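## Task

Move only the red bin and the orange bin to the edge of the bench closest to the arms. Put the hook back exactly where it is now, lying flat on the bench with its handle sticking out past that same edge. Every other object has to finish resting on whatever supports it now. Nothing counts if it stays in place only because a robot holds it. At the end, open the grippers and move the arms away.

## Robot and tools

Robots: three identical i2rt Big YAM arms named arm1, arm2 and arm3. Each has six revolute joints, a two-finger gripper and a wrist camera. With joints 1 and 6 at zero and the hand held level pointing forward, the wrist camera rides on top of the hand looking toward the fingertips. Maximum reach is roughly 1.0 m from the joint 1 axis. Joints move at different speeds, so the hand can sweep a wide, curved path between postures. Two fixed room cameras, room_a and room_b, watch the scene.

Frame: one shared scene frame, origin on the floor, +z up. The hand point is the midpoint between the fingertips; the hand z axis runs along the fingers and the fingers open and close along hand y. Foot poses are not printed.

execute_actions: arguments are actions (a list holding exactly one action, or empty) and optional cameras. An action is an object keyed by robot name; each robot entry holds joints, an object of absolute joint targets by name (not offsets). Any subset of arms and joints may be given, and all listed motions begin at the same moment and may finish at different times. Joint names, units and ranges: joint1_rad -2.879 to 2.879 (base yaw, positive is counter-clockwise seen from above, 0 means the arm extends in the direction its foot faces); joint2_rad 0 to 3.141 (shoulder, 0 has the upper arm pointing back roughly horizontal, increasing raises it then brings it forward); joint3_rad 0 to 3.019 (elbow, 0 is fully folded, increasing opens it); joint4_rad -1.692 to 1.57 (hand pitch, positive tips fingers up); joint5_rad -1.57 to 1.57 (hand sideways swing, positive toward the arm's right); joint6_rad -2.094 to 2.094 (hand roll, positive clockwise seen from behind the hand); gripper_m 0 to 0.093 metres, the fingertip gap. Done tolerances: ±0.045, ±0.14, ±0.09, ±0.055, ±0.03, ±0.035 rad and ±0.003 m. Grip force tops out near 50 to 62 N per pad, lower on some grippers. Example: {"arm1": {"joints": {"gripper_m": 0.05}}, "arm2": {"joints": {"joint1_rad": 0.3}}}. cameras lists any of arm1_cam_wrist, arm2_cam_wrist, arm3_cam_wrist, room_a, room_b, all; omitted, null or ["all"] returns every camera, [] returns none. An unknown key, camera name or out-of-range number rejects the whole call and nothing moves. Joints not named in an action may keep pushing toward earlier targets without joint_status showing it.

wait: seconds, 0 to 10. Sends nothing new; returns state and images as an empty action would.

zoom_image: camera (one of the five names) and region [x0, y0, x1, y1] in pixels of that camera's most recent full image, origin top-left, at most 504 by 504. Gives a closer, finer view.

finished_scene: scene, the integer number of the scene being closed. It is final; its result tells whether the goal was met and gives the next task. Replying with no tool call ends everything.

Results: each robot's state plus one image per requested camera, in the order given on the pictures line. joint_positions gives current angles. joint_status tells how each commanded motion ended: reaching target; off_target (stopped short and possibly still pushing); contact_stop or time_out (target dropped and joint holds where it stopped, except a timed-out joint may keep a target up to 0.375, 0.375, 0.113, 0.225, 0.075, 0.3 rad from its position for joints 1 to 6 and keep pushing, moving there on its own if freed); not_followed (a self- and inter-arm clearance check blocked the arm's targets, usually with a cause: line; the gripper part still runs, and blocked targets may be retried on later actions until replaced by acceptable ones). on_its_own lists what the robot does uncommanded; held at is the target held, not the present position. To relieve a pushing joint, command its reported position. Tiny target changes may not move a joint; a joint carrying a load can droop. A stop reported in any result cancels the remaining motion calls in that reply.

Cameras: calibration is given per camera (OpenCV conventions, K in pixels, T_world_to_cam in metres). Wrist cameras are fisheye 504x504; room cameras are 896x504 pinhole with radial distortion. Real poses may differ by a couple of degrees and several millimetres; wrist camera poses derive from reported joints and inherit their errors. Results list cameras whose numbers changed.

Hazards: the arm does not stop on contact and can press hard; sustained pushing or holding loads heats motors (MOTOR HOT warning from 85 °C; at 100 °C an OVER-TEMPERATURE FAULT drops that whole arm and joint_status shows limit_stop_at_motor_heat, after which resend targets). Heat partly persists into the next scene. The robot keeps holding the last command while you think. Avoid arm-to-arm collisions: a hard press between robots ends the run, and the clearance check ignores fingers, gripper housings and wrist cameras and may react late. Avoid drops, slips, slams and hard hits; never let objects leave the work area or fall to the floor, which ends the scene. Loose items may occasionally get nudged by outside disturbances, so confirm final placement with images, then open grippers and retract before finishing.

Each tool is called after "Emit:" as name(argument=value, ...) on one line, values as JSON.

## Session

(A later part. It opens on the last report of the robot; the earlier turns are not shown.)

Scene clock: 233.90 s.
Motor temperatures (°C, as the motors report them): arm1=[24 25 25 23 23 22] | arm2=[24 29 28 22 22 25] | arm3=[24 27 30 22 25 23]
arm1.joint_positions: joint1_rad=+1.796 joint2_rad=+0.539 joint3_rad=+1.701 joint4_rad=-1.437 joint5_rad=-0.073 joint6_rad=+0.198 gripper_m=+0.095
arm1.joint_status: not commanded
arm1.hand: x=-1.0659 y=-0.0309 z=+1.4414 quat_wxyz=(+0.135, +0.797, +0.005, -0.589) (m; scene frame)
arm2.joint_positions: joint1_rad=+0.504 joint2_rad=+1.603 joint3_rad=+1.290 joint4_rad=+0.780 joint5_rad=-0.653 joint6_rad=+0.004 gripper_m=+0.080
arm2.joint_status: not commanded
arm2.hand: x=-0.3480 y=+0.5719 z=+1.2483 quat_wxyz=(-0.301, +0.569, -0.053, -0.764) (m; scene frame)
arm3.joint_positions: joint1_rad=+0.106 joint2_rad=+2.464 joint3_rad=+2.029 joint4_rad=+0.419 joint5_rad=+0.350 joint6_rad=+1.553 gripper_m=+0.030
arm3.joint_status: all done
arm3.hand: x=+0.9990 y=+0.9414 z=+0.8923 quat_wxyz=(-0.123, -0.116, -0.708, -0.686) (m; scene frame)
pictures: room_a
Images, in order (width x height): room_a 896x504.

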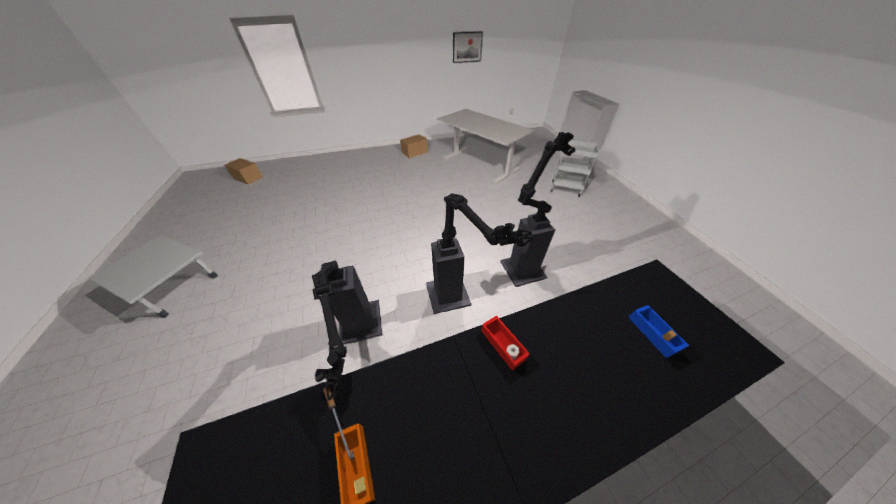

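Hook is inside; pulling along the same path.

Emit:
execute_actions(actions=[{"arm3":{"joints":{"joint2_rad":2.35,"joint3_rad":1.77,"joint4_rad":0.63}}}], cameras=[])

Emit:
execute_actions(actions=[{"arm3":{"joints":{"joint2_rad":2.22,"joint3_rad":1.5,"joint4_rad":0.76}}}], cameras=[])

Emit:
execute_actions(actions=[{"arm3":{"joints":{"joint2_rad":2.12,"joint3_rad":1.27,"joint4_rad":0.88}}}], cameras=["room_a"])

Emit:
execute_actions(actions=[{"arm3":{"joints":{"joint2_rad":2.035,"joint3_rad":1.08,"joint4_rad":0.98}}}], cameras=[])

Emit:
execute_actions(actions=[{"arm3":{"joints":{"joint2_rad":1.95,"joint3_rad":0.88,"joint4_rad":1.09}}}], cameras=[])

Emit:
execute_actions(actions=[{"arm3":{"joints":{"joint2_rad":1.89,"joint3_rad":0.74,"joint4_rad":1.165}}}], cameras=["room_a"])

Emit:
zoom_image(camera="room_a", region=[270, 290, 440, 460])

Scene clock: 241.33 s.
Motor temperatures (°C, as the motors report them): arm1=[24 25 25 23 23 22] | arm2=[24 29 28 22 22 25] | arm3=[24 27 31 22 25 23]
arm1.joint_positions: joint1_rad=+1.796 joint2_rad=+0.539 joint3_rad=+1.701 joint4_rad=-1.437 joint5_rad=-0.073 joint6_rad=+0.198 gripper_m=+0.095
arm1.joint_status: not commanded
arm1.hand: x=-1.0659 y=-0.0309 z=+1.4414 quat_wxyz=(+0.135, +0.797, +0.005, -0.589) (m; scene frame)
arm2.joint_positions: joint1_rad=+0.504 joint2_rad=+1.603 joint3_rad=+1.290 joint4_rad=+0.780 joint5_rad=-0.653 joint6_rad=+0.004 gripper_m=+0.080
arm2.joint_status: not commanded
arm2.hand: x=-0.3480 y=+0.5719 z=+1.2483 quat_wxyz=(-0.301, +0.569, -0.053, -0.764) (m; scene frame)
arm3.joint_positions: joint1_rad=+0.106 joint2_rad=+2.381 joint3_rad=+1.781 joint4_rad=+0.623 joint5_rad=+0.350 joint6_rad=+1.572 gripper_m=+0.030
arm3.joint_status: all done
arm3.hand: x=+0.9991 y=+0.8938 z=+0.8747 quat_wxyz=(-0.114, -0.125, -0.693, -0.701) (m; scene frame)
pictures: none
No camera images: the call's "cameras" was empty. Leave "cameras" out to get every camera's image.

Scene clock: 242.27 s.
Motor temperatures (°C, as the motors report them): arm1=[24 25 25 23 23 22] | arm2=[24 29 28 22 22 25] | arm3=[24 27 31 22 25 23]
arm1.joint_positions: joint1_rad=+1.796 joint2_rad=+0.539 joint3_rad=+1.701 joint4_rad=-1.437 joint5_rad=-0.073 joint6_rad=+0.198 gripper_m=+0.095
arm1.joint_status: not commanded
arm1.hand: x=-1.0659 y=-0.0309 z=+1.4414 quat_wxyz=(+0.135, +0.797, +0.005, -0.589) (m; scene frame)
arm2.joint_positions: joint1_rad=+0.504 joint2_rad=+1.603 joint3_rad=+1.290 joint4_rad=+0.780 joint5_rad=-0.653 joint6_rad=+0.004 gripper_m=+0.080
arm2.joint_status: not commanded
arm2.hand: x=-0.3480 y=+0.5719 z=+1.2483 quat_wxyz=(-0.301, +0.569, -0.053, -0.764) (m; scene frame)
arm3.joint_positions: joint1_rad=+0.106 joint2_rad=+2.249 joint3_rad=+1.511 joint4_rad=+0.754 joint5_rad=+0.349 joint6_rad=+1.576 gripper_m=+0.030
arm3.joint_status: all done
arm3.hand: x=+0.9996 y=+0.8304 z=+0.8730 quat_wxyz=(-0.113, -0.126, -0.695, -0.698) (m; scene frame)
pictures: none
No camera images: the call's "cameras" was empty. Leave "cameras" out to get every camera's image.

Scene clock: 243.17 s.
Motor temperatures (°C, as the motors report them): arm1=[24 25 25 23 23 22] | arm2=[24 29 28 22 22 25] | arm3=[24 27 30 22 25 23]
arm1.joint_positions: joint1_rad=+1.796 joint2_rad=+0.539 joint3_rad=+1.701 joint4_rad=-1.437 joint5_rad=-0.073 joint6_rad=+0.198 gripper_m=+0.095
arm1.joint_status: not commanded
arm1.hand: x=-1.0659 y=-0.0309 z=+1.4414 quat_wxyz=(+0.135, +0.797, +0.005, -0.589) (m; scene frame)
arm2.joint_positions: joint1_rad=+0.504 joint2_rad=+1.603 joint3_rad=+1.290 joint4_rad=+0.780 joint5_rad=-0.653 joint6_rad=+0.004 gripper_m=+0.080
arm2.joint_status: not commanded
arm2.hand: x=-0.3480 y=+0.5719 z=+1.2483 quat_wxyz=(-0.301, +0.569, -0.053, -0.764) (m; scene frame)
arm3.joint_positions: joint1_rad=+0.106 joint2_rad=+2.144 joint3_rad=+1.282 joint4_rad=+0.877 joint5_rad=+0.349 joint6_rad=+1.578 gripper_m=+0.030
arm3.joint_status: all done
arm3.hand: x=+1.0002 y=+0.7685 z=+0.8698 quat_wxyz=(-0.112, -0.127, -0.696, -0.698) (m; scene frame)
pictures: room_a
Images, in order (width x height): room_a 896x504.

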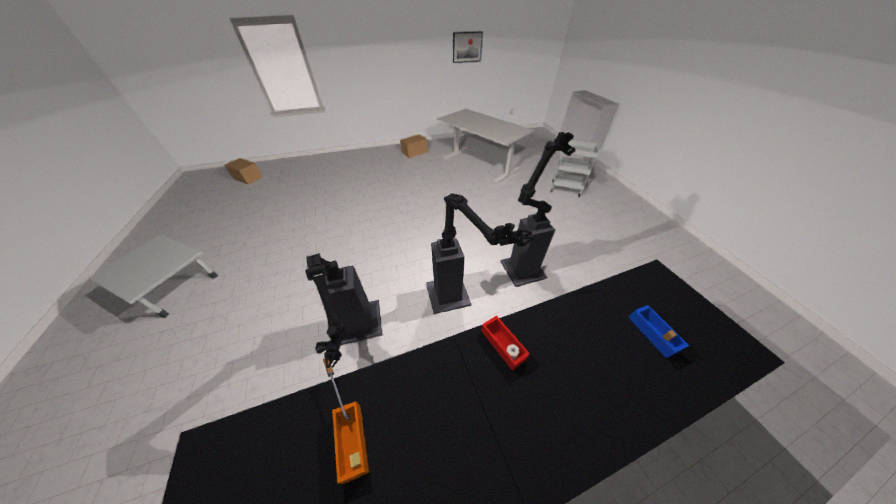

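Scene clock: 244.00 s.
Motor temperatures (°C, as the motors report them): arm1=[24 25 25 23 23 22] | arm2=[24 29 28 22 22 25] | arm3=[24 27 30 22 25 23]
arm1.joint_positions: joint1_rad=+1.796 joint2_rad=+0.539 joint3_rad=+1.701 joint4_rad=-1.437 joint5_rad=-0.073 joint6_rad=+0.198 gripper_m=+0.095
arm1.joint_status: not commanded
arm1.hand: x=-1.0659 y=-0.0309 z=+1.4414 quat_wxyz=(+0.135, +0.797, +0.005, -0.589) (m; scene frame)
arm2.joint_positions: joint1_rad=+0.504 joint2_rad=+1.603 joint3_rad=+1.290 joint4_rad=+0.780 joint5_rad=-0.653 joint6_rad=+0.004 gripper_m=+0.080
arm2.joint_status: not commanded
arm2.hand: x=-0.3480 y=+0.5719 z=+1.2483 quat_wxyz=(-0.301, +0.569, -0.053, -0.764) (m; scene frame)
arm3.joint_positions: joint1_rad=+0.106 joint2_rad=+2.056 joint3_rad=+1.092 joint4_rad=+0.977 joint5_rad=+0.349 joint6_rad=+1.579 gripper_m=+0.030
arm3.joint_status: all done
arm3.hand: x=+1.0007 y=+0.7117 z=+0.8679 quat_wxyz=(-0.112, -0.127, -0.696, -0.698) (m; scene frame)
pictures: none
No camera images: the call's "cameras" was empty. Leave "cameras" out to get every camera's image.

Scene clock: 244.83 s.
Motor temperatures (°C, as the motors report them): arm1=[24 25 25 23 23 22] | arm2=[24 29 28 22 22 25] | arm3=[24 27 30 22 25 23]
arm1.joint_positions: joint1_rad=+1.796 joint2_rad=+0.539 joint3_rad=+1.701 joint4_rad=-1.437 joint5_rad=-0.073 joint6_rad=+0.198 gripper_m=+0.095
arm1.joint_status: not commanded
arm1.hand: x=-1.0659 y=-0.0309 z=+1.4414 quat_wxyz=(+0.135, +0.797, +0.005, -0.589) (m; scene frame)
arm2.joint_positions: joint1_rad=+0.504 joint2_rad=+1.603 joint3_rad=+1.290 joint4_rad=+0.780 joint5_rad=-0.653 joint6_rad=+0.004 gripper_m=+0.080
arm2.joint_status: not commanded
arm2.hand: x=-0.3480 y=+0.5719 z=+1.2483 quat_wxyz=(-0.301, +0.569, -0.053, -0.764) (m; scene frame)
arm3.joint_positions: joint1_rad=+0.106 joint2_rad=+1.968 joint3_rad=+0.892 joint4_rad=+1.088 joint5_rad=+0.349 joint6_rad=+1.580 gripper_m=+0.030
arm3.joint_status: all done
arm3.hand: x=+1.0013 y=+0.6477 z=+0.8657 quat_wxyz=(-0.112, -0.127, -0.697, -0.697) (m; scene frame)
pictures: none
No camera images: the call's "cameras" was empty. Leave "cameras" out to get every camera's image.

Scene clock: 245.60 s.
Motor temperatures (°C, as the motors report them): arm1=[24 25 25 23 23 22] | arm2=[24 29 28 22 22 25] | arm3=[24 27 30 22 25 23]
arm1.joint_positions: joint1_rad=+1.796 joint2_rad=+0.539 joint3_rad=+1.701 joint4_rad=-1.437 joint5_rad=-0.073 joint6_rad=+0.198 gripper_m=+0.095
arm1.joint_status: not commanded
arm1.hand: x=-1.0659 y=-0.0309 z=+1.4414 quat_wxyz=(+0.135, +0.797, +0.005, -0.589) (m; scene frame)
arm2.joint_positions: joint1_rad=+0.504 joint2_rad=+1.603 joint3_rad=+1.290 joint4_rad=+0.780 joint5_rad=-0.653 joint6_rad=+0.004 gripper_m=+0.080
arm2.joint_status: not commanded
arm2.hand: x=-0.3480 y=+0.5719 z=+1.2483 quat_wxyz=(-0.301, +0.569, -0.053, -0.764) (m; scene frame)
arm3.joint_positions: joint1_rad=+0.106 joint2_rad=+1.905 joint3_rad=+0.750 joint4_rad=+1.164 joint5_rad=+0.349 joint6_rad=+1.580 gripper_m=+0.030
arm3.joint_status: all done
arm3.hand: x=+1.0018 y=+0.5998 z=+0.8643 quat_wxyz=(-0.112, -0.127, -0.698, -0.696) (m; scene frame)
pictures: room_a
Images, in order (width x height): room_a 896x504.

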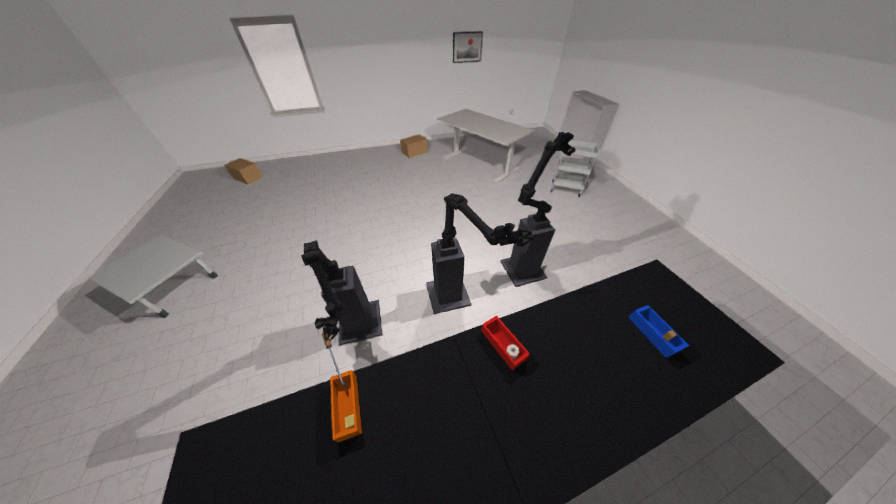

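Region (270, 290, 440, 460) of room_a's 896x504 image, scaled by 2.965, with more detail than that image has.

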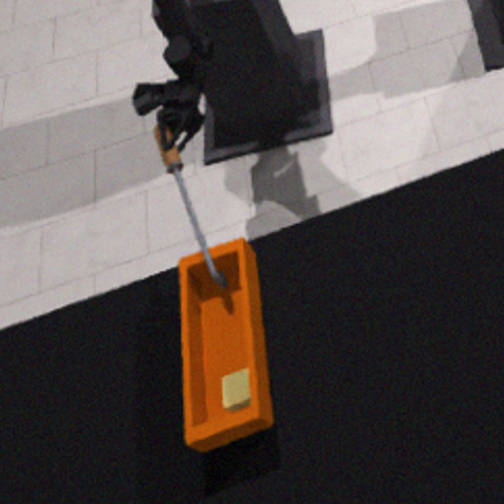

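Emit:
execute_actions(actions=[{"arm3":{"joints":{"joint2_rad":1.865,"joint3_rad":0.68,"joint4_rad":1.2}}}], cameras=[])

Emit:
execute_actions(actions=[{"arm3":{"joints":{"joint2_rad":1.75,"joint3_rad":0.85}}}], cameras=["room_a"])

Emit:
execute_actions(actions=[{"arm3":{"joints":{"joint1_rad":0.805,"joint2_rad":2.2,"joint3_rad":2.02,"joint4_rad":0.66,"joint5_rad":0.705}}}], cameras=[])

Emit:
execute_actions(actions=[{"arm3":{"joints":{"joint2_rad":2.42,"joint6_rad":-0.02}}}], cameras=["room_a","arm3_cam_wrist"])

Scene clock: 252.73 s.
Motor temperatures (°C, as the motors report them): arm1=[24 25 25 23 23 22] | arm2=[24 29 28 22 22 25] | arm3=[24 26 29 22 25 23]
arm1.joint_positions: joint1_rad=+1.796 joint2_rad=+0.539 joint3_rad=+1.701 joint4_rad=-1.437 joint5_rad=-0.073 joint6_rad=+0.198 gripper_m=+0.095
arm1.joint_status: not commanded
arm1.hand: x=-1.0659 y=-0.0309 z=+1.4414 quat_wxyz=(+0.135, +0.797, +0.005, -0.589) (m; scene frame)
arm2.joint_positions: joint1_rad=+0.504 joint2_rad=+1.603 joint3_rad=+1.290 joint4_rad=+0.780 joint5_rad=-0.653 joint6_rad=+0.004 gripper_m=+0.080
arm2.joint_status: not commanded
arm2.hand: x=-0.3480 y=+0.5719 z=+1.2483 quat_wxyz=(-0.301, +0.569, -0.053, -0.764) (m; scene frame)
arm3.joint_positions: joint1_rad=+0.106 joint2_rad=+1.881 joint3_rad=+0.691 joint4_rad=+1.199 joint5_rad=+0.349 joint6_rad=+1.580 gripper_m=+0.030
arm3.joint_status: all done
arm3.hand: x=+1.0020 y=+0.5794 z=+0.8636 quat_wxyz=(-0.112, -0.127, -0.698, -0.696) (m; scene frame)
pictures: none
No camera images: the call's "cameras" was empty. Leave "cameras" out to get every camera's image.

Scene clock: 253.83 s.
Motor temperatures (°C, as the motors report them): arm1=[24 25 25 23 23 22] | arm2=[24 29 28 22 22 25] | arm3=[24 26 29 22 25 23]
arm1.joint_positions: joint1_rad=+1.796 joint2_rad=+0.539 joint3_rad=+1.701 joint4_rad=-1.437 joint5_rad=-0.073 joint6_rad=+0.198 gripper_m=+0.095
arm1.joint_status: not commanded
arm1.hand: x=-1.0659 y=-0.0309 z=+1.4414 quat_wxyz=(+0.135, +0.797, +0.005, -0.589) (m; scene frame)
arm2.joint_positions: joint1_rad=+0.504 joint2_rad=+1.603 joint3_rad=+1.290 joint4_rad=+0.780 joint5_rad=-0.653 joint6_rad=+0.004 gripper_m=+0.080
arm2.joint_status: not commanded
arm2.hand: x=-0.3480 y=+0.5719 z=+1.2483 quat_wxyz=(-0.301, +0.569, -0.053, -0.764) (m; scene frame)
arm3.joint_positions: joint1_rad=+0.106 joint2_rad=+1.788 joint3_rad=+0.804 joint4_rad=+1.163 joint5_rad=+0.349 joint6_rad=+1.561 gripper_m=+0.030
arm3.joint_status: all done
arm3.hand: x=+1.0027 y=+0.6140 z=+0.9550 quat_wxyz=(-0.108, -0.131, -0.638, -0.751) (m; scene frame)
pictures: room_a
Images, in order (width x height): room_a 896x504.

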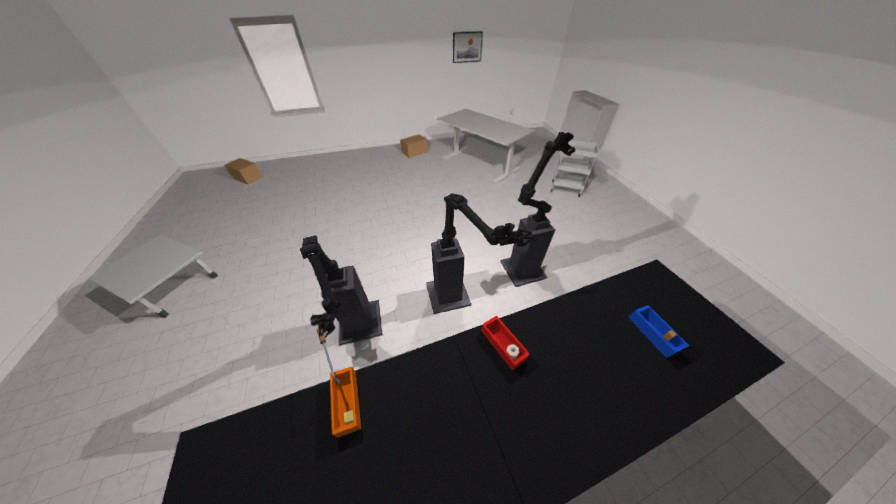

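Scene clock: 256.13 s.
Motor temperatures (°C, as the motors report them): arm1=[24 25 25 23 23 22] | arm2=[24 29 28 22 22 25] | arm3=[24 26 29 22 25 23]
arm1.joint_positions: joint1_rad=+1.796 joint2_rad=+0.539 joint3_rad=+1.701 joint4_rad=-1.437 joint5_rad=-0.073 joint6_rad=+0.198 gripper_m=+0.095
arm1.joint_status: not commanded
arm1.hand: x=-1.0659 y=-0.0309 z=+1.4414 quat_wxyz=(+0.135, +0.797, +0.005, -0.589) (m; scene frame)
arm2.joint_positions: joint1_rad=+0.504 joint2_rad=+1.603 joint3_rad=+1.290 joint4_rad=+0.780 joint5_rad=-0.653 joint6_rad=+0.004 gripper_m=+0.080
arm2.joint_status: not commanded
arm2.hand: x=-0.3480 y=+0.5719 z=+1.2483 quat_wxyz=(-0.301, +0.569, -0.053, -0.764) (m; scene frame)
arm3.joint_positions: joint1_rad=+0.801 joint2_rad=+2.233 joint3_rad=+1.958 joint4_rad=+0.631 joint5_rad=+0.713 joint6_rad=+1.574 gripper_m=+0.030
arm3.joint_status: all done
arm3.hand: x=+0.4752 y=+0.7356 z=+1.1049 quat_wxyz=(+0.083, -0.090, -0.605, -0.787) (m; scene frame)
pictures: none
No camera images: the call's "cameras" was empty. Leave "cameras" out to get every camera's image.

Scene clock: 258.30 s.
Motor temperatures (°C, as the motors report them): arm1=[24 25 25 23 23 22] | arm2=[24 29 28 22 22 25] | arm3=[24 27 30 22 25 23]
arm1.joint_positions: joint1_rad=+1.796 joint2_rad=+0.539 joint3_rad=+1.701 joint4_rad=-1.437 joint5_rad=-0.073 joint6_rad=+0.198 gripper_m=+0.095
arm1.joint_status: not commanded
arm1.hand: x=-1.0659 y=-0.0309 z=+1.4414 quat_wxyz=(+0.135, +0.797, +0.005, -0.589) (m; scene frame)
arm2.joint_positions: joint1_rad=+0.504 joint2_rad=+1.603 joint3_rad=+1.290 joint4_rad=+0.780 joint5_rad=-0.653 joint6_rad=+0.004 gripper_m=+0.080
arm2.joint_status: not commanded
arm2.hand: x=-0.3480 y=+0.5719 z=+1.2483 quat_wxyz=(-0.301, +0.569, -0.053, -0.764) (m; scene frame)
arm3.joint_positions: joint1_rad=+0.801 joint2_rad=+2.490 joint3_rad=+1.967 joint4_rad=+0.620 joint5_rad=+0.708 joint6_rad=-0.002 gripper_m=+0.030
arm3.joint_status: all done
arm3.hand: x=+0.4516 y=+0.7568 z=+0.8865 quat_wxyz=(-0.498, +0.464, -0.503, -0.533) (m; scene frame)
pictures: arm3_cam_wrist, room_a
camera_calibration (this result's frames):
arm3_cam_wrist: T_world_to_cam=[[0.998298, -0.00548622, -0.0580672, -0.394094], [-0.052495, -0.51841, -0.853519, 1.17629], [-0.02542, 0.855115, -0.517816, -0.0528014], [0, 0, 0, 1]] pos_world=[0.45383, 0.652789, 0.95376]
Images, in order (width x height): arm3_cam_wrist 504x504, room_a 896x504.

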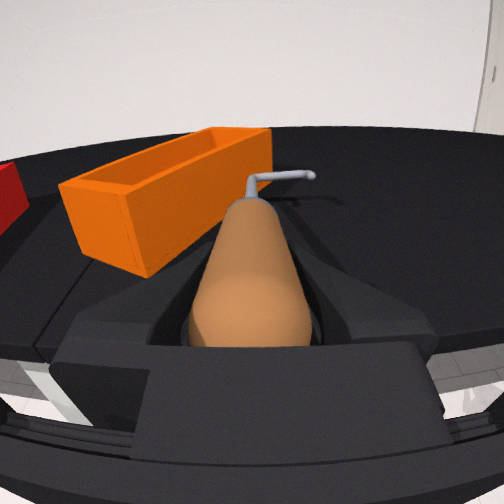

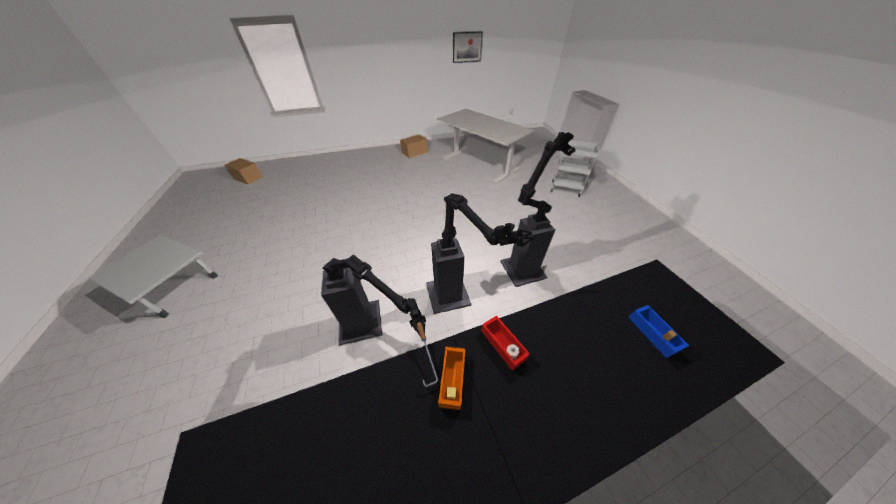

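Emit:
execute_actions(actions=[{"arm3":{"joints":{"joint1_rad":0.74,"joint2_rad":2.36,"joint3_rad":1.8,"joint4_rad":0.75,"joint5_rad":0.64}}}], cameras=[])

Emit:
execute_actions(actions=[{"arm3":{"joints":{"joint2_rad":2.53}}}], cameras=["room_a","arm3_cam_wrist"])

Scene clock: 262.60 s.
Motor temperatures (°C, as the motors report them): arm1=[24 25 25 23 23 22] | arm2=[24 29 28 22 22 25] | arm3=[24 28 30 22 25 23]
arm1.joint_positions: joint1_rad=+1.796 joint2_rad=+0.539 joint3_rad=+1.701 joint4_rad=-1.437 joint5_rad=-0.073 joint6_rad=+0.198 gripper_m=+0.095
arm1.joint_status: not commanded
arm1.hand: x=-1.0659 y=-0.0309 z=+1.4414 quat_wxyz=(+0.135, +0.797, +0.005, -0.589) (m; scene frame)
arm2.joint_positions: joint1_rad=+0.504 joint2_rad=+1.603 joint3_rad=+1.290 joint4_rad=+0.780 joint5_rad=-0.653 joint6_rad=+0.004 gripper_m=+0.080
arm2.joint_status: not commanded
arm2.hand: x=-0.3480 y=+0.5719 z=+1.2483 quat_wxyz=(-0.301, +0.569, -0.053, -0.764) (m; scene frame)
arm3.joint_positions: joint1_rad=+0.731 joint2_rad=+2.419 joint3_rad=+1.774 joint4_rad=+0.706 joint5_rad=+0.643 joint6_rad=-0.004 gripper_m=+0.030
arm3.joint_status: all done
arm3.hand: x=+0.5171 y=+0.7588 z=+0.8632 quat_wxyz=(-0.500, +0.477, -0.503, -0.519) (m; scene frame)
pictures: none
No camera images: the call's "cameras" was empty. Leave "cameras" out to get every camera's image.

Scene clock: 263.53 s.
Motor temperatures (°C, as the motors report them): arm1=[24 25 25 23 23 22] | arm2=[24 29 28 22 22 25] | arm3=[24 28 30 22 25 23]
arm1.joint_positions: joint1_rad=+1.796 joint2_rad=+0.539 joint3_rad=+1.701 joint4_rad=-1.437 joint5_rad=-0.073 joint6_rad=+0.198 gripper_m=+0.095
arm1.joint_status: not commanded
arm1.hand: x=-1.0659 y=-0.0309 z=+1.4414 quat_wxyz=(+0.135, +0.797, +0.005, -0.589) (m; scene frame)
arm2.joint_positions: joint1_rad=+0.504 joint2_rad=+1.603 joint3_rad=+1.290 joint4_rad=+0.780 joint5_rad=-0.653 joint6_rad=+0.004 gripper_m=+0.080
arm2.joint_status: not commanded
arm2.hand: x=-0.3480 y=+0.5719 z=+1.2483 quat_wxyz=(-0.301, +0.569, -0.053, -0.764) (m; scene frame)
arm3.joint_positions: joint1_rad=+0.732 joint2_rad=+2.515 joint3_rad=+1.774 joint4_rad=+0.748 joint5_rad=+0.640 joint6_rad=-0.005 gripper_m=+0.030
arm3.joint_status: all done
arm3.hand: x=+0.5182 y=+0.7532 z=+0.7911 quat_wxyz=(-0.497, +0.498, -0.505, -0.501) (m; scene frame)
pictures: arm3_cam_wrist, room_a
camera_calibration (this result's frames):
arm3_cam_wrist: T_world_to_cam=[[0.999963, -0.00712991, 0.00481874, -0.515478], [-0.000170608, -0.576271, -0.817259, 1.08425], [0.00860388, 0.817228, -0.576251, -0.0402256], [0, 0, 0, 1]] pos_world=[0.51599, 0.654023, 0.865421]
Images, in order (width x height): arm3_cam_wrist 504x504, room_a 896x504.

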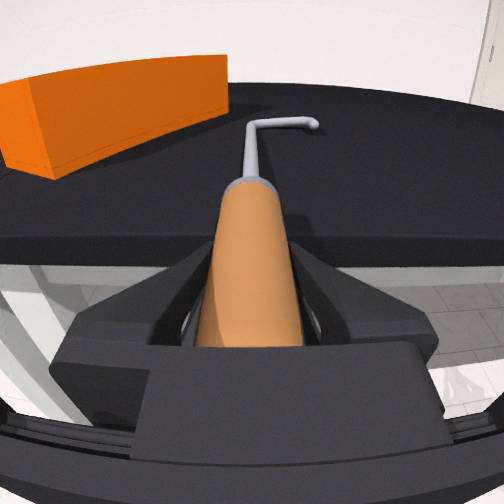

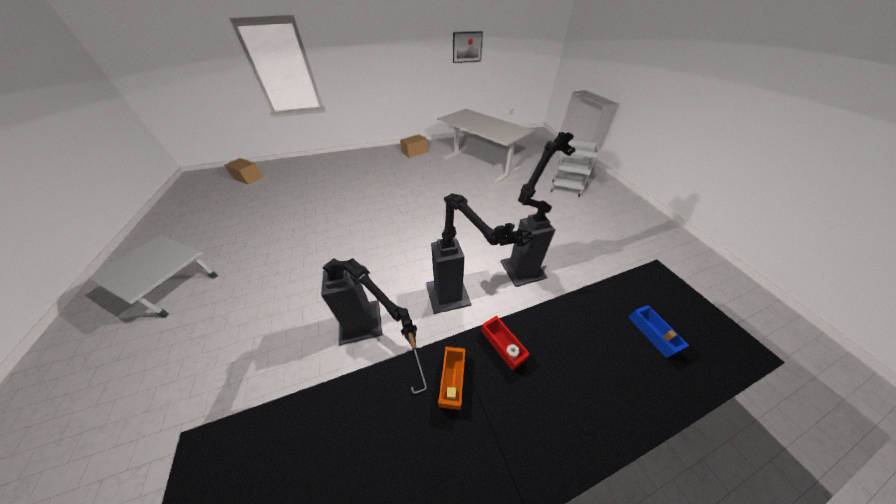

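Emit:
execute_actions(actions=[{"arm3":{"joints":{"gripper_m":0.085}}}], cameras=[])

Emit:
execute_actions(actions=[{"arm3":{"joints":{"joint2_rad":1.5,"joint3_rad":1.3}},"arm2":{"joints":{"joint3_rad":0.8,"joint4_rad":0.89,"joint5_rad":-0.838,"gripper_m":0.085}}}], cameras=[])

Emit:
execute_actions(actions=[{"arm3":{"joints":{"joint1_rad":-0.5}},"arm2":{"joints":{"joint1_rad":-0.735}}}], cameras=[])

Emit:
execute_actions(actions=[{"arm2":{"joints":{"joint2_rad":2.45,"joint3_rad":1.615}}}], cameras=["room_a","arm2_cam_wrist"])

Scene clock: 269.33 s.
Motor temperatures (°C, as the motors report them): arm1=[24 25 25 23 23 22] | arm2=[24 29 28 22 22 25] | arm3=[24 27 30 22 25 23]
arm1.joint_positions: joint1_rad=+1.796 joint2_rad=+0.539 joint3_rad=+1.701 joint4_rad=-1.437 joint5_rad=-0.073 joint6_rad=+0.198 gripper_m=+0.095
arm1.joint_status: not commanded
arm1.hand: x=-1.0659 y=-0.0309 z=+1.4414 quat_wxyz=(+0.135, +0.797, +0.005, -0.589) (m; scene frame)
arm2.joint_positions: joint1_rad=+0.504 joint2_rad=+1.603 joint3_rad=+1.290 joint4_rad=+0.780 joint5_rad=-0.653 joint6_rad=+0.004 gripper_m=+0.080
arm2.joint_status: not commanded
arm2.hand: x=-0.3480 y=+0.5719 z=+1.2483 quat_wxyz=(-0.301, +0.569, -0.053, -0.764) (m; scene frame)
arm3.joint_positions: joint1_rad=+0.732 joint2_rad=+2.515 joint3_rad=+1.774 joint4_rad=+0.748 joint5_rad=+0.640 joint6_rad=-0.005 gripper_m=+0.085
arm3.joint_status: all done
arm3.hand: x=+0.5182 y=+0.7532 z=+0.7911 quat_wxyz=(-0.497, +0.498, -0.505, -0.500) (m; scene frame)
pictures: none
No camera images: the call's "cameras" was empty. Leave "cameras" out to get every camera's image.

Scene clock: 271.07 s.
Motor temperatures (°C, as the motors report them): arm1=[24 25 25 23 23 22] | arm2=[24 29 28 22 22 25] | arm3=[24 27 30 22 25 23]
arm1.joint_positions: joint1_rad=+1.796 joint2_rad=+0.539 joint3_rad=+1.701 joint4_rad=-1.437 joint5_rad=-0.073 joint6_rad=+0.198 gripper_m=+0.095
arm1.joint_status: not commanded
arm1.hand: x=-1.0659 y=-0.0309 z=+1.4414 quat_wxyz=(+0.135, +0.797, +0.005, -0.589) (m; scene frame)
arm2.joint_positions: joint1_rad=+0.504 joint2_rad=+1.604 joint3_rad=+0.791 joint4_rad=+0.875 joint5_rad=-0.836 joint6_rad=+0.004 gripper_m=+0.085
arm2.joint_status: all done
arm2.hand: x=-0.3296 y=+0.4677 z=+1.0073 quat_wxyz=(-0.132, +0.687, -0.106, -0.707) (m; scene frame)
arm3.joint_positions: joint1_rad=+0.732 joint2_rad=+1.483 joint3_rad=+1.303 joint4_rad=+0.753 joint5_rad=+0.639 joint6_rad=-0.006 gripper_m=+0.085
arm3.joint_status: all done
arm3.hand: x=+0.6739 y=+0.5560 z=+1.3106 quat_wxyz=(-0.508, +0.281, -0.457, -0.674) (m; scene frame)
pictures: none
No camera images: the call's "cameras" was empty. Leave "cameras" out to get every camera's image.

Scene clock: 272.73 s.
Motor temperatures (°C, as the motors report them): arm1=[24 25 25 23 23 22] | arm2=[24 29 28 22 22 25] | arm3=[24 27 30 22 25 23]
arm1.joint_positions: joint1_rad=+1.796 joint2_rad=+0.539 joint3_rad=+1.701 joint4_rad=-1.437 joint5_rad=-0.073 joint6_rad=+0.198 gripper_m=+0.095
arm1.joint_status: not commanded
arm1.hand: x=-1.0659 y=-0.0309 z=+1.4414 quat_wxyz=(+0.135, +0.797, +0.005, -0.589) (m; scene frame)
arm2.joint_positions: joint1_rad=-0.735 joint2_rad=+1.604 joint3_rad=+0.791 joint4_rad=+0.875 joint5_rad=-0.837 joint6_rad=+0.004 gripper_m=+0.085
arm2.joint_status: all done
arm2.hand: x=+0.3301 y=+0.4700 z=+1.0102 quat_wxyz=(-0.520, +0.504, -0.482, -0.494) (m; scene frame)
arm3.joint_positions: joint1_rad=-0.505 joint2_rad=+1.494 joint3_rad=+1.303 joint4_rad=+0.751 joint5_rad=+0.641 joint6_rad=-0.007 gripper_m=+0.085
arm3.joint_status: all done
arm3.hand: x=+1.3866 y=+0.4529 z=+1.2960 quat_wxyz=(-0.804, -0.025, -0.541, -0.246) (m; scene frame)
pictures: none
No camera images: the call's "cameras" was empty. Leave "cameras" out to get every camera's image.

Scene clock: 274.37 s.
Motor temperatures (°C, as the motors report them): arm1=[24 25 25 23 23 22] | arm2=[24 29 28 22 22 25] | arm3=[24 27 30 22 25 23]
arm1.joint_positions: joint1_rad=+1.796 joint2_rad=+0.539 joint3_rad=+1.701 joint4_rad=-1.437 joint5_rad=-0.073 joint6_rad=+0.198 gripper_m=+0.095
arm1.joint_status: not commanded
arm1.hand: x=-1.0659 y=-0.0309 z=+1.4414 quat_wxyz=(+0.135, +0.797, +0.005, -0.589) (m; scene frame)
arm2.joint_positions: joint1_rad=-0.735 joint2_rad=+2.474 joint3_rad=+1.581 joint4_rad=+0.879 joint5_rad=-0.838 joint6_rad=+0.004 gripper_m=+0.085
arm2.joint_status: all done
arm2.hand: x=+0.5072 y=+0.6242 z=+0.7787 quat_wxyz=(-0.493, +0.502, -0.509, -0.496) (m; scene frame)
arm3.joint_positions: joint1_rad=-0.505 joint2_rad=+1.494 joint3_rad=+1.303 joint4_rad=+0.751 joint5_rad=+0.641 joint6_rad=-0.007 gripper_m=+0.085
arm3.joint_status: not commanded
arm3.hand: x=+1.3866 y=+0.4529 z=+1.2960 quat_wxyz=(-0.804, -0.025, -0.541, -0.246) (m; scene frame)
pictures: arm2_cam_wrist, room_a
camera_calibration (this result's frames):
arm2_cam_wrist: T_world_to_cam=[[0.999626, -0.0108222, -0.0251119, -0.479451], [-0.0266156, -0.595714, -0.802755, 1.018], [-0.0062719, 0.803124, -0.595779, 0.0911816], [0, 0, 0, 1]] pos_world=[0.506938, 0.528019, 0.85949]
Images, in order (width x height): arm2_cam_wrist 504x504, room_a 896x504.

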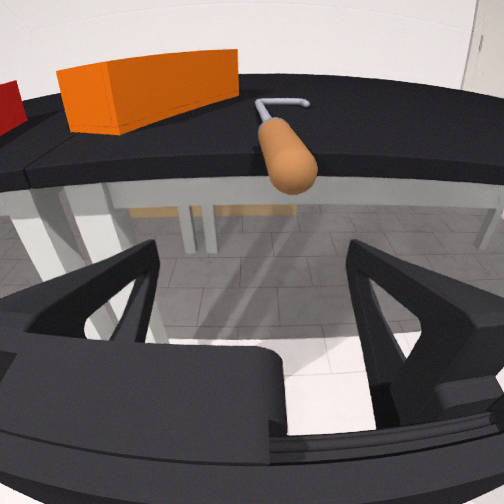

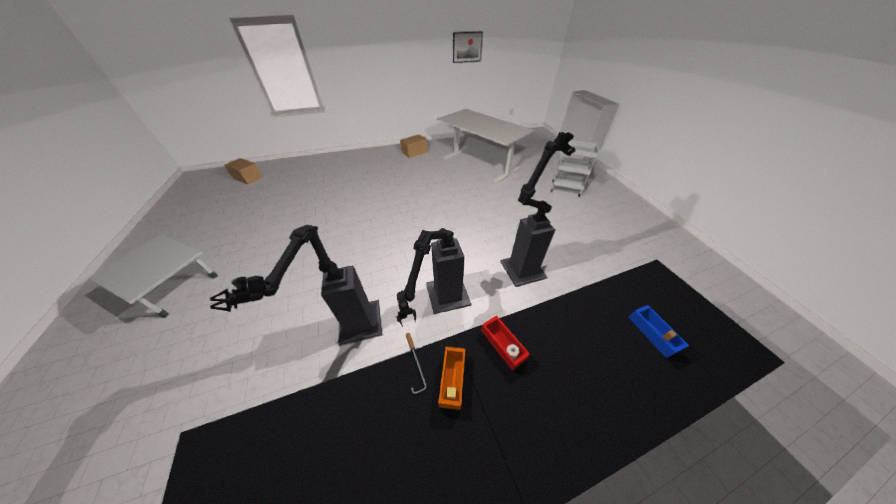

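Emit:
execute_actions(actions=[{"arm2":{"joints":{"joint1_rad":-0.69,"joint2_rad":2.55,"joint3_rad":1.855,"joint4_rad":0.745,"joint5_rad":-0.8}}}], cameras=[])

Emit:
execute_actions(actions=[{"arm2":{"joints":{"joint1_rad":-0.635,"joint2_rad":2.67,"joint3_rad":2.12,"joint4_rad":0.6,"joint5_rad":-0.76}}}], cameras=["arm2_cam_wrist"])

Scene clock: 279.17 s.
Motor temperatures (°C, as the motors report them): arm1=[24 25 25 23 23 22] | arm2=[24 29 28 22 22 25] | arm3=[24 26 29 22 25 23]
arm1.joint_positions: joint1_rad=+1.796 joint2_rad=+0.539 joint3_rad=+1.701 joint4_rad=-1.437 joint5_rad=-0.073 joint6_rad=+0.198 gripper_m=+0.095
arm1.joint_status: not commanded
arm1.hand: x=-1.0659 y=-0.0309 z=+1.4414 quat_wxyz=(+0.135, +0.797, +0.005, -0.589) (m; scene frame)
arm2.joint_positions: joint1_rad=-0.690 joint2_rad=+2.549 joint3_rad=+1.818 joint4_rad=+0.748 joint5_rad=-0.802 joint6_rad=+0.004 gripper_m=+0.085
arm2.joint_status: all done
arm2.hand: x=+0.5258 y=+0.6870 z=+0.8006 quat_wxyz=(-0.501, +0.505, -0.496, -0.498) (m; scene frame)
arm3.joint_positions: joint1_rad=-0.505 joint2_rad=+1.494 joint3_rad=+1.303 joint4_rad=+0.751 joint5_rad=+0.641 joint6_rad=-0.007 gripper_m=+0.085
arm3.joint_status: not commanded
arm3.hand: x=+1.3866 y=+0.4529 z=+1.2960 quat_wxyz=(-0.804, -0.025, -0.541, -0.246) (m; scene frame)
pictures: none
No camera images: the call's "cameras" was empty. Leave "cameras" out to get every camera's image.

Scene clock: 280.23 s.
Motor temperatures (°C, as the motors report them): arm1=[24 25 25 23 23 22] | arm2=[24 29 28 22 22 25] | arm3=[24 26 29 22 25 23]
arm1.joint_positions: joint1_rad=+1.796 joint2_rad=+0.539 joint3_rad=+1.701 joint4_rad=-1.437 joint5_rad=-0.073 joint6_rad=+0.198 gripper_m=+0.095
arm1.joint_status: not commanded
arm1.hand: x=-1.0659 y=-0.0309 z=+1.4414 quat_wxyz=(+0.135, +0.797, +0.005, -0.589) (m; scene frame)
arm2.joint_positions: joint1_rad=-0.631 joint2_rad=+2.682 joint3_rad=+2.080 joint4_rad=+0.602 joint5_rad=-0.762 joint6_rad=+0.004 gripper_m=+0.085
arm2.joint_status: all done
arm2.hand: x=+0.5234 y=+0.7524 z=+0.7868 quat_wxyz=(-0.490, +0.510, -0.497, -0.503) (m; scene frame)
arm3.joint_positions: joint1_rad=-0.505 joint2_rad=+1.494 joint3_rad=+1.303 joint4_rad=+0.751 joint5_rad=+0.641 joint6_rad=-0.007 gripper_m=+0.085
arm3.joint_status: not commanded
arm3.hand: x=+1.3866 y=+0.4529 z=+1.2960 quat_wxyz=(-0.804, -0.025, -0.541, -0.246) (m; scene frame)
pictures: arm2_cam_wrist
camera_calibration (this result's frames):
arm2_cam_wrist: T_world_to_cam=[[0.999707, 0.0185148, -0.0156036, -0.523675], [-0.00170543, -0.588987, -0.808141, 1.08743], [-0.0241529, 0.80793, -0.588783, -0.00664475], [0, 0, 0, 1]] pos_world=[0.525215, 0.655544, 0.866709]
Images, in order (width x height): arm2_cam_wrist 504x504.

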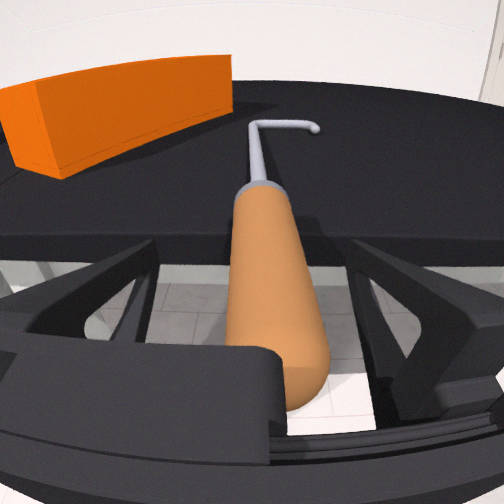

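Emit:
execute_actions(actions=[{"arm2":{"joints":{"gripper_m":0}}}], cameras=[])

Emit:
execute_actions(actions=[{"arm2":{"joints":{"joint2_rad":1.93,"joint3_rad":1.45,"joint6_rad":1.53}}}], cameras=[])

Emit:
execute_actions(actions=[{"arm2":{"joints":{"joint1_rad":-0.2,"joint5_rad":0.3}}}], cameras=["room_a"])

Emit:
zoom_image(camera="room_a", region=[390, 270, 540, 420])

Scene clock: 286.20 s.
Motor temperatures (°C, as the motors report them): arm1=[24 25 25 23 23 22] | arm2=[24 30 28 22 22 25] | arm3=[24 26 29 22 25 23]
arm1.joint_positions: joint1_rad=+1.796 joint2_rad=+0.539 joint3_rad=+1.701 joint4_rad=-1.437 joint5_rad=-0.073 joint6_rad=+0.198 gripper_m=+0.095
arm1.joint_status: not commanded
arm1.hand: x=-1.0659 y=-0.0309 z=+1.4414 quat_wxyz=(+0.135, +0.797, +0.005, -0.589) (m; scene frame)
arm2.joint_positions: joint1_rad=-0.631 joint2_rad=+2.682 joint3_rad=+2.080 joint4_rad=+0.602 joint5_rad=-0.761 joint6_rad=+0.004 gripper_m=+0.029
arm2.joint_status: gripper_m off_target (ended at +0.029, target +0.000)
arm2.hand: x=+0.5236 y=+0.7525 z=+0.7868 quat_wxyz=(-0.490, +0.509, -0.498, -0.502) (m; scene frame)
arm3.joint_positions: joint1_rad=-0.505 joint2_rad=+1.494 joint3_rad=+1.303 joint4_rad=+0.751 joint5_rad=+0.641 joint6_rad=-0.007 gripper_m=+0.085
arm3.joint_status: not commanded
arm3.hand: x=+1.3866 y=+0.4529 z=+1.2960 quat_wxyz=(-0.804, -0.025, -0.541, -0.246) (m; scene frame)
pictures: none
No camera images: the call's "cameras" was empty. Leave "cameras" out to get every camera's image.

Scene clock: 288.33 s.
Motor temperatures (°C, as the motors report them): arm1=[24 25 25 23 23 22] | arm2=[24 30 28 22 22 25] | arm3=[24 26 29 22 25 23]
arm1.joint_positions: joint1_rad=+1.796 joint2_rad=+0.539 joint3_rad=+1.701 joint4_rad=-1.437 joint5_rad=-0.073 joint6_rad=+0.198 gripper_m=+0.095
arm1.joint_status: not commanded
arm1.hand: x=-1.0659 y=-0.0309 z=+1.4414 quat_wxyz=(+0.135, +0.797, +0.005, -0.589) (m; scene frame)
arm2.joint_positions: joint1_rad=-0.631 joint2_rad=+1.959 joint3_rad=+1.422 joint4_rad=+0.578 joint5_rad=-0.762 joint6_rad=+1.503 gripper_m=+0.029
arm2.joint_status: all done
arm2.hand: x=+0.4215 y=+0.6448 z=+1.0353 quat_wxyz=(-0.027, +0.044, -0.700, -0.712) (m; scene frame)
arm3.joint_positions: joint1_rad=-0.505 joint2_rad=+1.494 joint3_rad=+1.303 joint4_rad=+0.751 joint5_rad=+0.641 joint6_rad=-0.007 gripper_m=+0.085
arm3.joint_status: not commanded
arm3.hand: x=+1.3866 y=+0.4529 z=+1.2960 quat_wxyz=(-0.804, -0.025, -0.541, -0.246) (m; scene frame)
pictures: none
No camera images: the call's "cameras" was empty. Leave "cameras" out to get every camera's image.

Scene clock: 290.23 s.
Motor temperatures (°C, as the motors report them): arm1=[24 25 25 23 23 22] | arm2=[24 30 28 22 22 25] | arm3=[24 26 29 22 25 23]
arm1.joint_positions: joint1_rad=+1.796 joint2_rad=+0.539 joint3_rad=+1.701 joint4_rad=-1.437 joint5_rad=-0.073 joint6_rad=+0.198 gripper_m=+0.095
arm1.joint_status: not commanded
arm1.hand: x=-1.0659 y=-0.0309 z=+1.4414 quat_wxyz=(+0.135, +0.797, +0.005, -0.589) (m; scene frame)
arm2.joint_positions: joint1_rad=-0.205 joint2_rad=+1.962 joint3_rad=+1.421 joint4_rad=+0.574 joint5_rad=+0.301 joint6_rad=+1.506 gripper_m=+0.029
arm2.joint_status: all done
arm2.hand: x=+0.2943 y=+0.7473 z=+1.0311 quat_wxyz=(-0.238, -0.189, -0.673, -0.675) (m; scene frame)
arm3.joint_positions: joint1_rad=-0.505 joint2_rad=+1.494 joint3_rad=+1.303 joint4_rad=+0.751 joint5_rad=+0.641 joint6_rad=-0.007 gripper_m=+0.085
arm3.joint_status: not commanded
arm3.hand: x=+1.3866 y=+0.4529 z=+1.2960 quat_wxyz=(-0.804, -0.025, -0.541, -0.246) (m; scene frame)
pictures: room_a
Images, in order (width x height): room_a 896x504.

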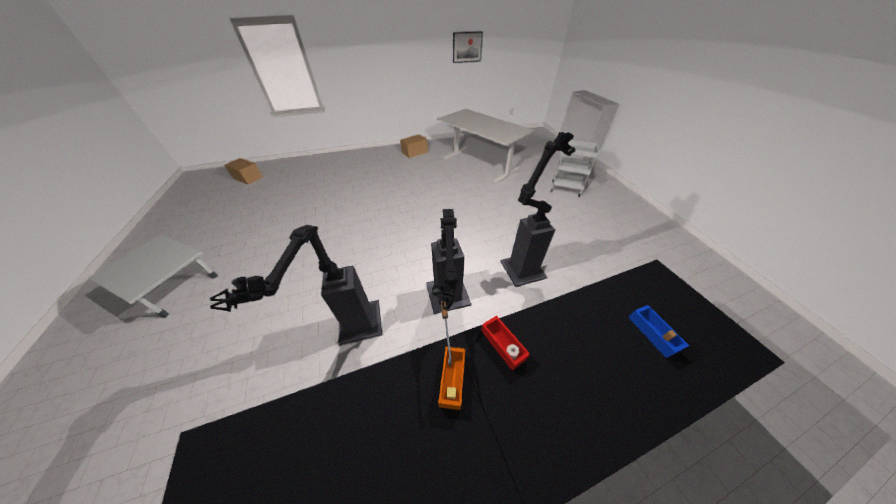

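Region (390, 270, 540, 420) of room_a's 896x504 image, scaled by 3.360, with more detail than that image has.

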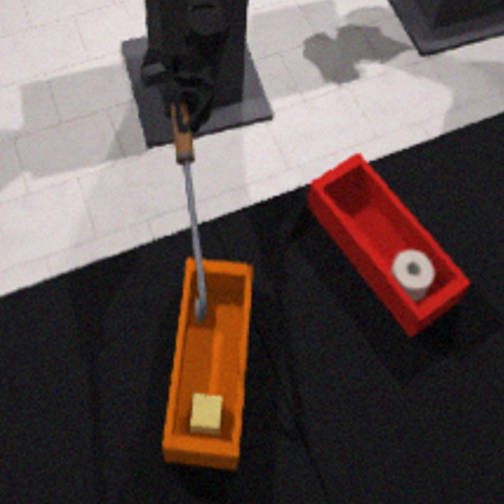

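Emit:
execute_actions(actions=[{"arm2":{"joints":{"joint5_rad":0.2,"joint2_rad":2.08,"joint4_rad":0.73}}}], cameras=["room_a"])

Emit:
zoom_image(camera="room_a", region=[390, 270, 540, 420])

Scene clock: 293.90 s.
Motor temperatures (°C, as the motors report them): arm1=[24 25 25 23 23 22] | arm2=[24 30 28 22 22 25] | arm3=[24 26 29 22 25 23]
arm1.joint_positions: joint1_rad=+1.796 joint2_rad=+0.539 joint3_rad=+1.701 joint4_rad=-1.437 joint5_rad=-0.073 joint6_rad=+0.198 gripper_m=+0.095
arm1.joint_status: not commanded
arm1.hand: x=-1.0659 y=-0.0309 z=+1.4414 quat_wxyz=(+0.135, +0.797, +0.005, -0.589) (m; scene frame)
arm2.joint_positions: joint1_rad=-0.204 joint2_rad=+2.151 joint3_rad=+1.404 joint4_rad=+0.683 joint5_rad=+0.200 joint6_rad=+1.508 gripper_m=+0.029
arm2.joint_status: all done
arm2.hand: x=+0.2826 y=+0.7642 z=+0.8997 quat_wxyz=(-0.201, -0.155, -0.716, -0.651) (m; scene frame)
arm3.joint_positions: joint1_rad=-0.505 joint2_rad=+1.494 joint3_rad=+1.303 joint4_rad=+0.751 joint5_rad=+0.641 joint6_rad=-0.007 gripper_m=+0.085
arm3.joint_status: not commanded
arm3.hand: x=+1.3866 y=+0.4529 z=+1.2960 quat_wxyz=(-0.804, -0.025, -0.541, -0.246) (m; scene frame)
pictures: room_a
Images, in order (width x height): room_a 896x504.

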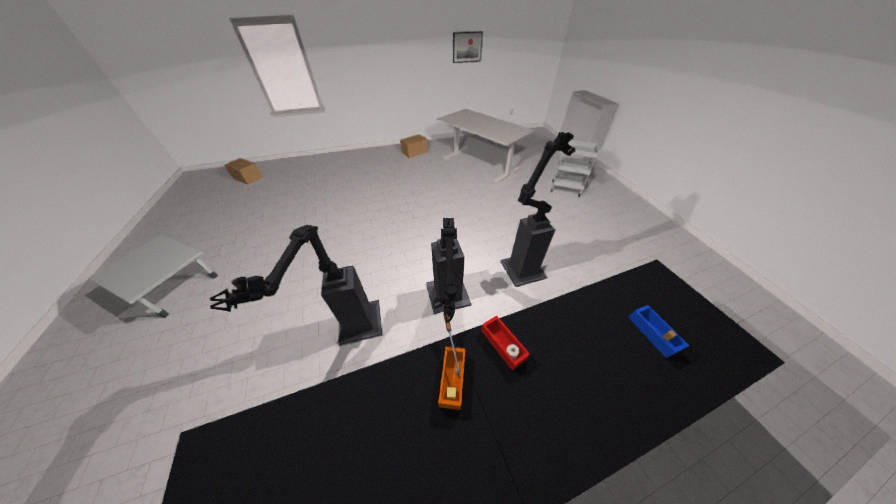

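Region (390, 270, 540, 420) of room_a's 896x504 image, scaled by 3.360, with more detail than that image has.

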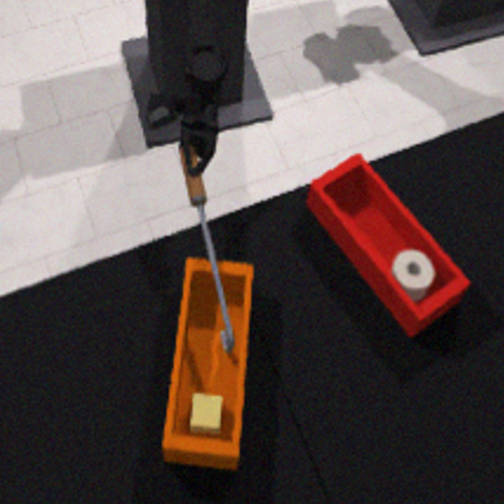

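Emit:
execute_actions(actions=[{"arm2":{"joints":{"joint2_rad":2.07,"joint3_rad":1.16,"joint4_rad":0.935,"joint5_rad":0.27}}}], cameras=[])

Emit:
execute_actions(actions=[{"arm2":{"joints":{"joint2_rad":1.98,"joint3_rad":0.96,"joint4_rad":1.04}}}], cameras=[])

Emit:
execute_actions(actions=[{"arm2":{"joints":{"joint2_rad":1.915,"joint3_rad":0.8,"joint4_rad":1.13}}}], cameras=["room_a"])

Emit:
zoom_image(camera="room_a", region=[390, 270, 540, 420])

Scene clock: 299.07 s.
Motor temperatures (°C, as the motors report them): arm1=[24 25 25 23 23 22] | arm2=[24 30 29 22 22 25] | arm3=[24 26 29 22 25 23]
arm1.joint_positions: joint1_rad=+1.796 joint2_rad=+0.539 joint3_rad=+1.701 joint4_rad=-1.437 joint5_rad=-0.073 joint6_rad=+0.198 gripper_m=+0.095
arm1.joint_status: not commanded
arm1.hand: x=-1.0659 y=-0.0309 z=+1.4414 quat_wxyz=(+0.135, +0.797, +0.005, -0.589) (m; scene frame)
arm2.joint_positions: joint1_rad=-0.204 joint2_rad=+2.103 joint3_rad=+1.158 joint4_rad=+0.920 joint5_rad=+0.269 joint6_rad=+1.527 gripper_m=+0.029
arm2.joint_status: all done
arm2.hand: x=+0.2712 y=+0.6913 z=+0.8724 quat_wxyz=(-0.219, -0.184, -0.695, -0.660) (m; scene frame)
arm3.joint_positions: joint1_rad=-0.505 joint2_rad=+1.494 joint3_rad=+1.303 joint4_rad=+0.751 joint5_rad=+0.641 joint6_rad=-0.007 gripper_m=+0.085
arm3.joint_status: not commanded
arm3.hand: x=+1.3866 y=+0.4529 z=+1.2960 quat_wxyz=(-0.804, -0.025, -0.541, -0.246) (m; scene frame)
pictures: none
No camera images: the call's "cameras" was empty. Leave "cameras" out to get every camera's image.

Scene clock: 299.90 s.
Motor temperatures (°C, as the motors report them): arm1=[24 25 25 23 23 22] | arm2=[24 30 28 22 22 25] | arm3=[24 26 29 22 25 23]
arm1.joint_positions: joint1_rad=+1.796 joint2_rad=+0.539 joint3_rad=+1.701 joint4_rad=-1.437 joint5_rad=-0.073 joint6_rad=+0.198 gripper_m=+0.095
arm1.joint_status: not commanded
arm1.hand: x=-1.0659 y=-0.0309 z=+1.4414 quat_wxyz=(+0.135, +0.797, +0.005, -0.589) (m; scene frame)
arm2.joint_positions: joint1_rad=-0.204 joint2_rad=+2.009 joint3_rad=+0.958 joint4_rad=+1.025 joint5_rad=+0.268 joint6_rad=+1.529 gripper_m=+0.029
arm2.joint_status: all done
arm2.hand: x=+0.2520 y=+0.6318 z=+0.8729 quat_wxyz=(-0.218, -0.185, -0.695, -0.660) (m; scene frame)
arm3.joint_positions: joint1_rad=-0.505 joint2_rad=+1.494 joint3_rad=+1.303 joint4_rad=+0.751 joint5_rad=+0.641 joint6_rad=-0.007 gripper_m=+0.085
arm3.joint_status: not commanded
arm3.hand: x=+1.3866 y=+0.4529 z=+1.2960 quat_wxyz=(-0.804, -0.025, -0.541, -0.246) (m; scene frame)
pictures: none
No camera images: the call's "cameras" was empty. Leave "cameras" out to get every camera's image.

Scene clock: 300.67 s.
Motor temperatures (°C, as the motors report them): arm1=[24 25 25 23 23 22] | arm2=[24 30 28 22 22 25] | arm3=[24 26 29 22 25 23]
arm1.joint_positions: joint1_rad=+1.796 joint2_rad=+0.539 joint3_rad=+1.701 joint4_rad=-1.437 joint5_rad=-0.073 joint6_rad=+0.198 gripper_m=+0.095
arm1.joint_status: not commanded
arm1.hand: x=-1.0659 y=-0.0309 z=+1.4414 quat_wxyz=(+0.135, +0.797, +0.005, -0.589) (m; scene frame)
arm2.joint_positions: joint1_rad=-0.204 joint2_rad=+1.941 joint3_rad=+0.798 joint4_rad=+1.115 joint5_rad=+0.268 joint6_rad=+1.530 gripper_m=+0.029
arm2.joint_status: all done
arm2.hand: x=+0.2358 y=+0.5812 z=+0.8719 quat_wxyz=(-0.218, -0.185, -0.695, -0.659) (m; scene frame)
arm3.joint_positions: joint1_rad=-0.505 joint2_rad=+1.494 joint3_rad=+1.303 joint4_rad=+0.751 joint5_rad=+0.641 joint6_rad=-0.007 gripper_m=+0.085
arm3.joint_status: not commanded
arm3.hand: x=+1.3866 y=+0.4529 z=+1.2960 quat_wxyz=(-0.804, -0.025, -0.541, -0.246) (m; scene frame)
pictures: room_a
Images, in order (width x height): room_a 896x504.

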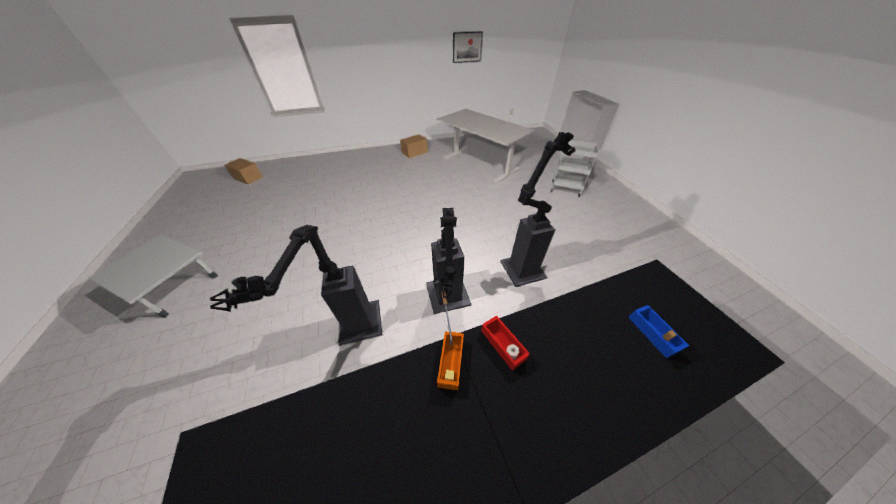

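Region (390, 270, 540, 420) of room_a's 896x504 image, scaled by 3.360, with more detail than that image has.

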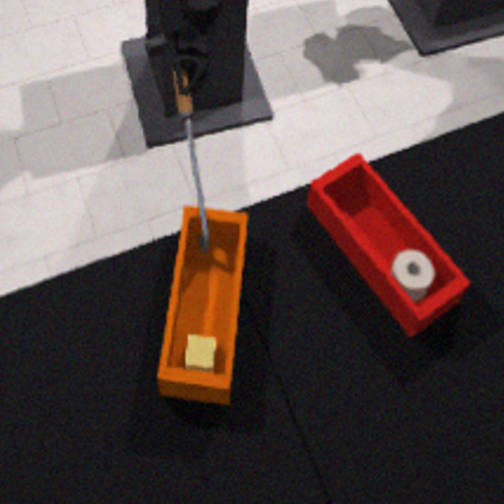

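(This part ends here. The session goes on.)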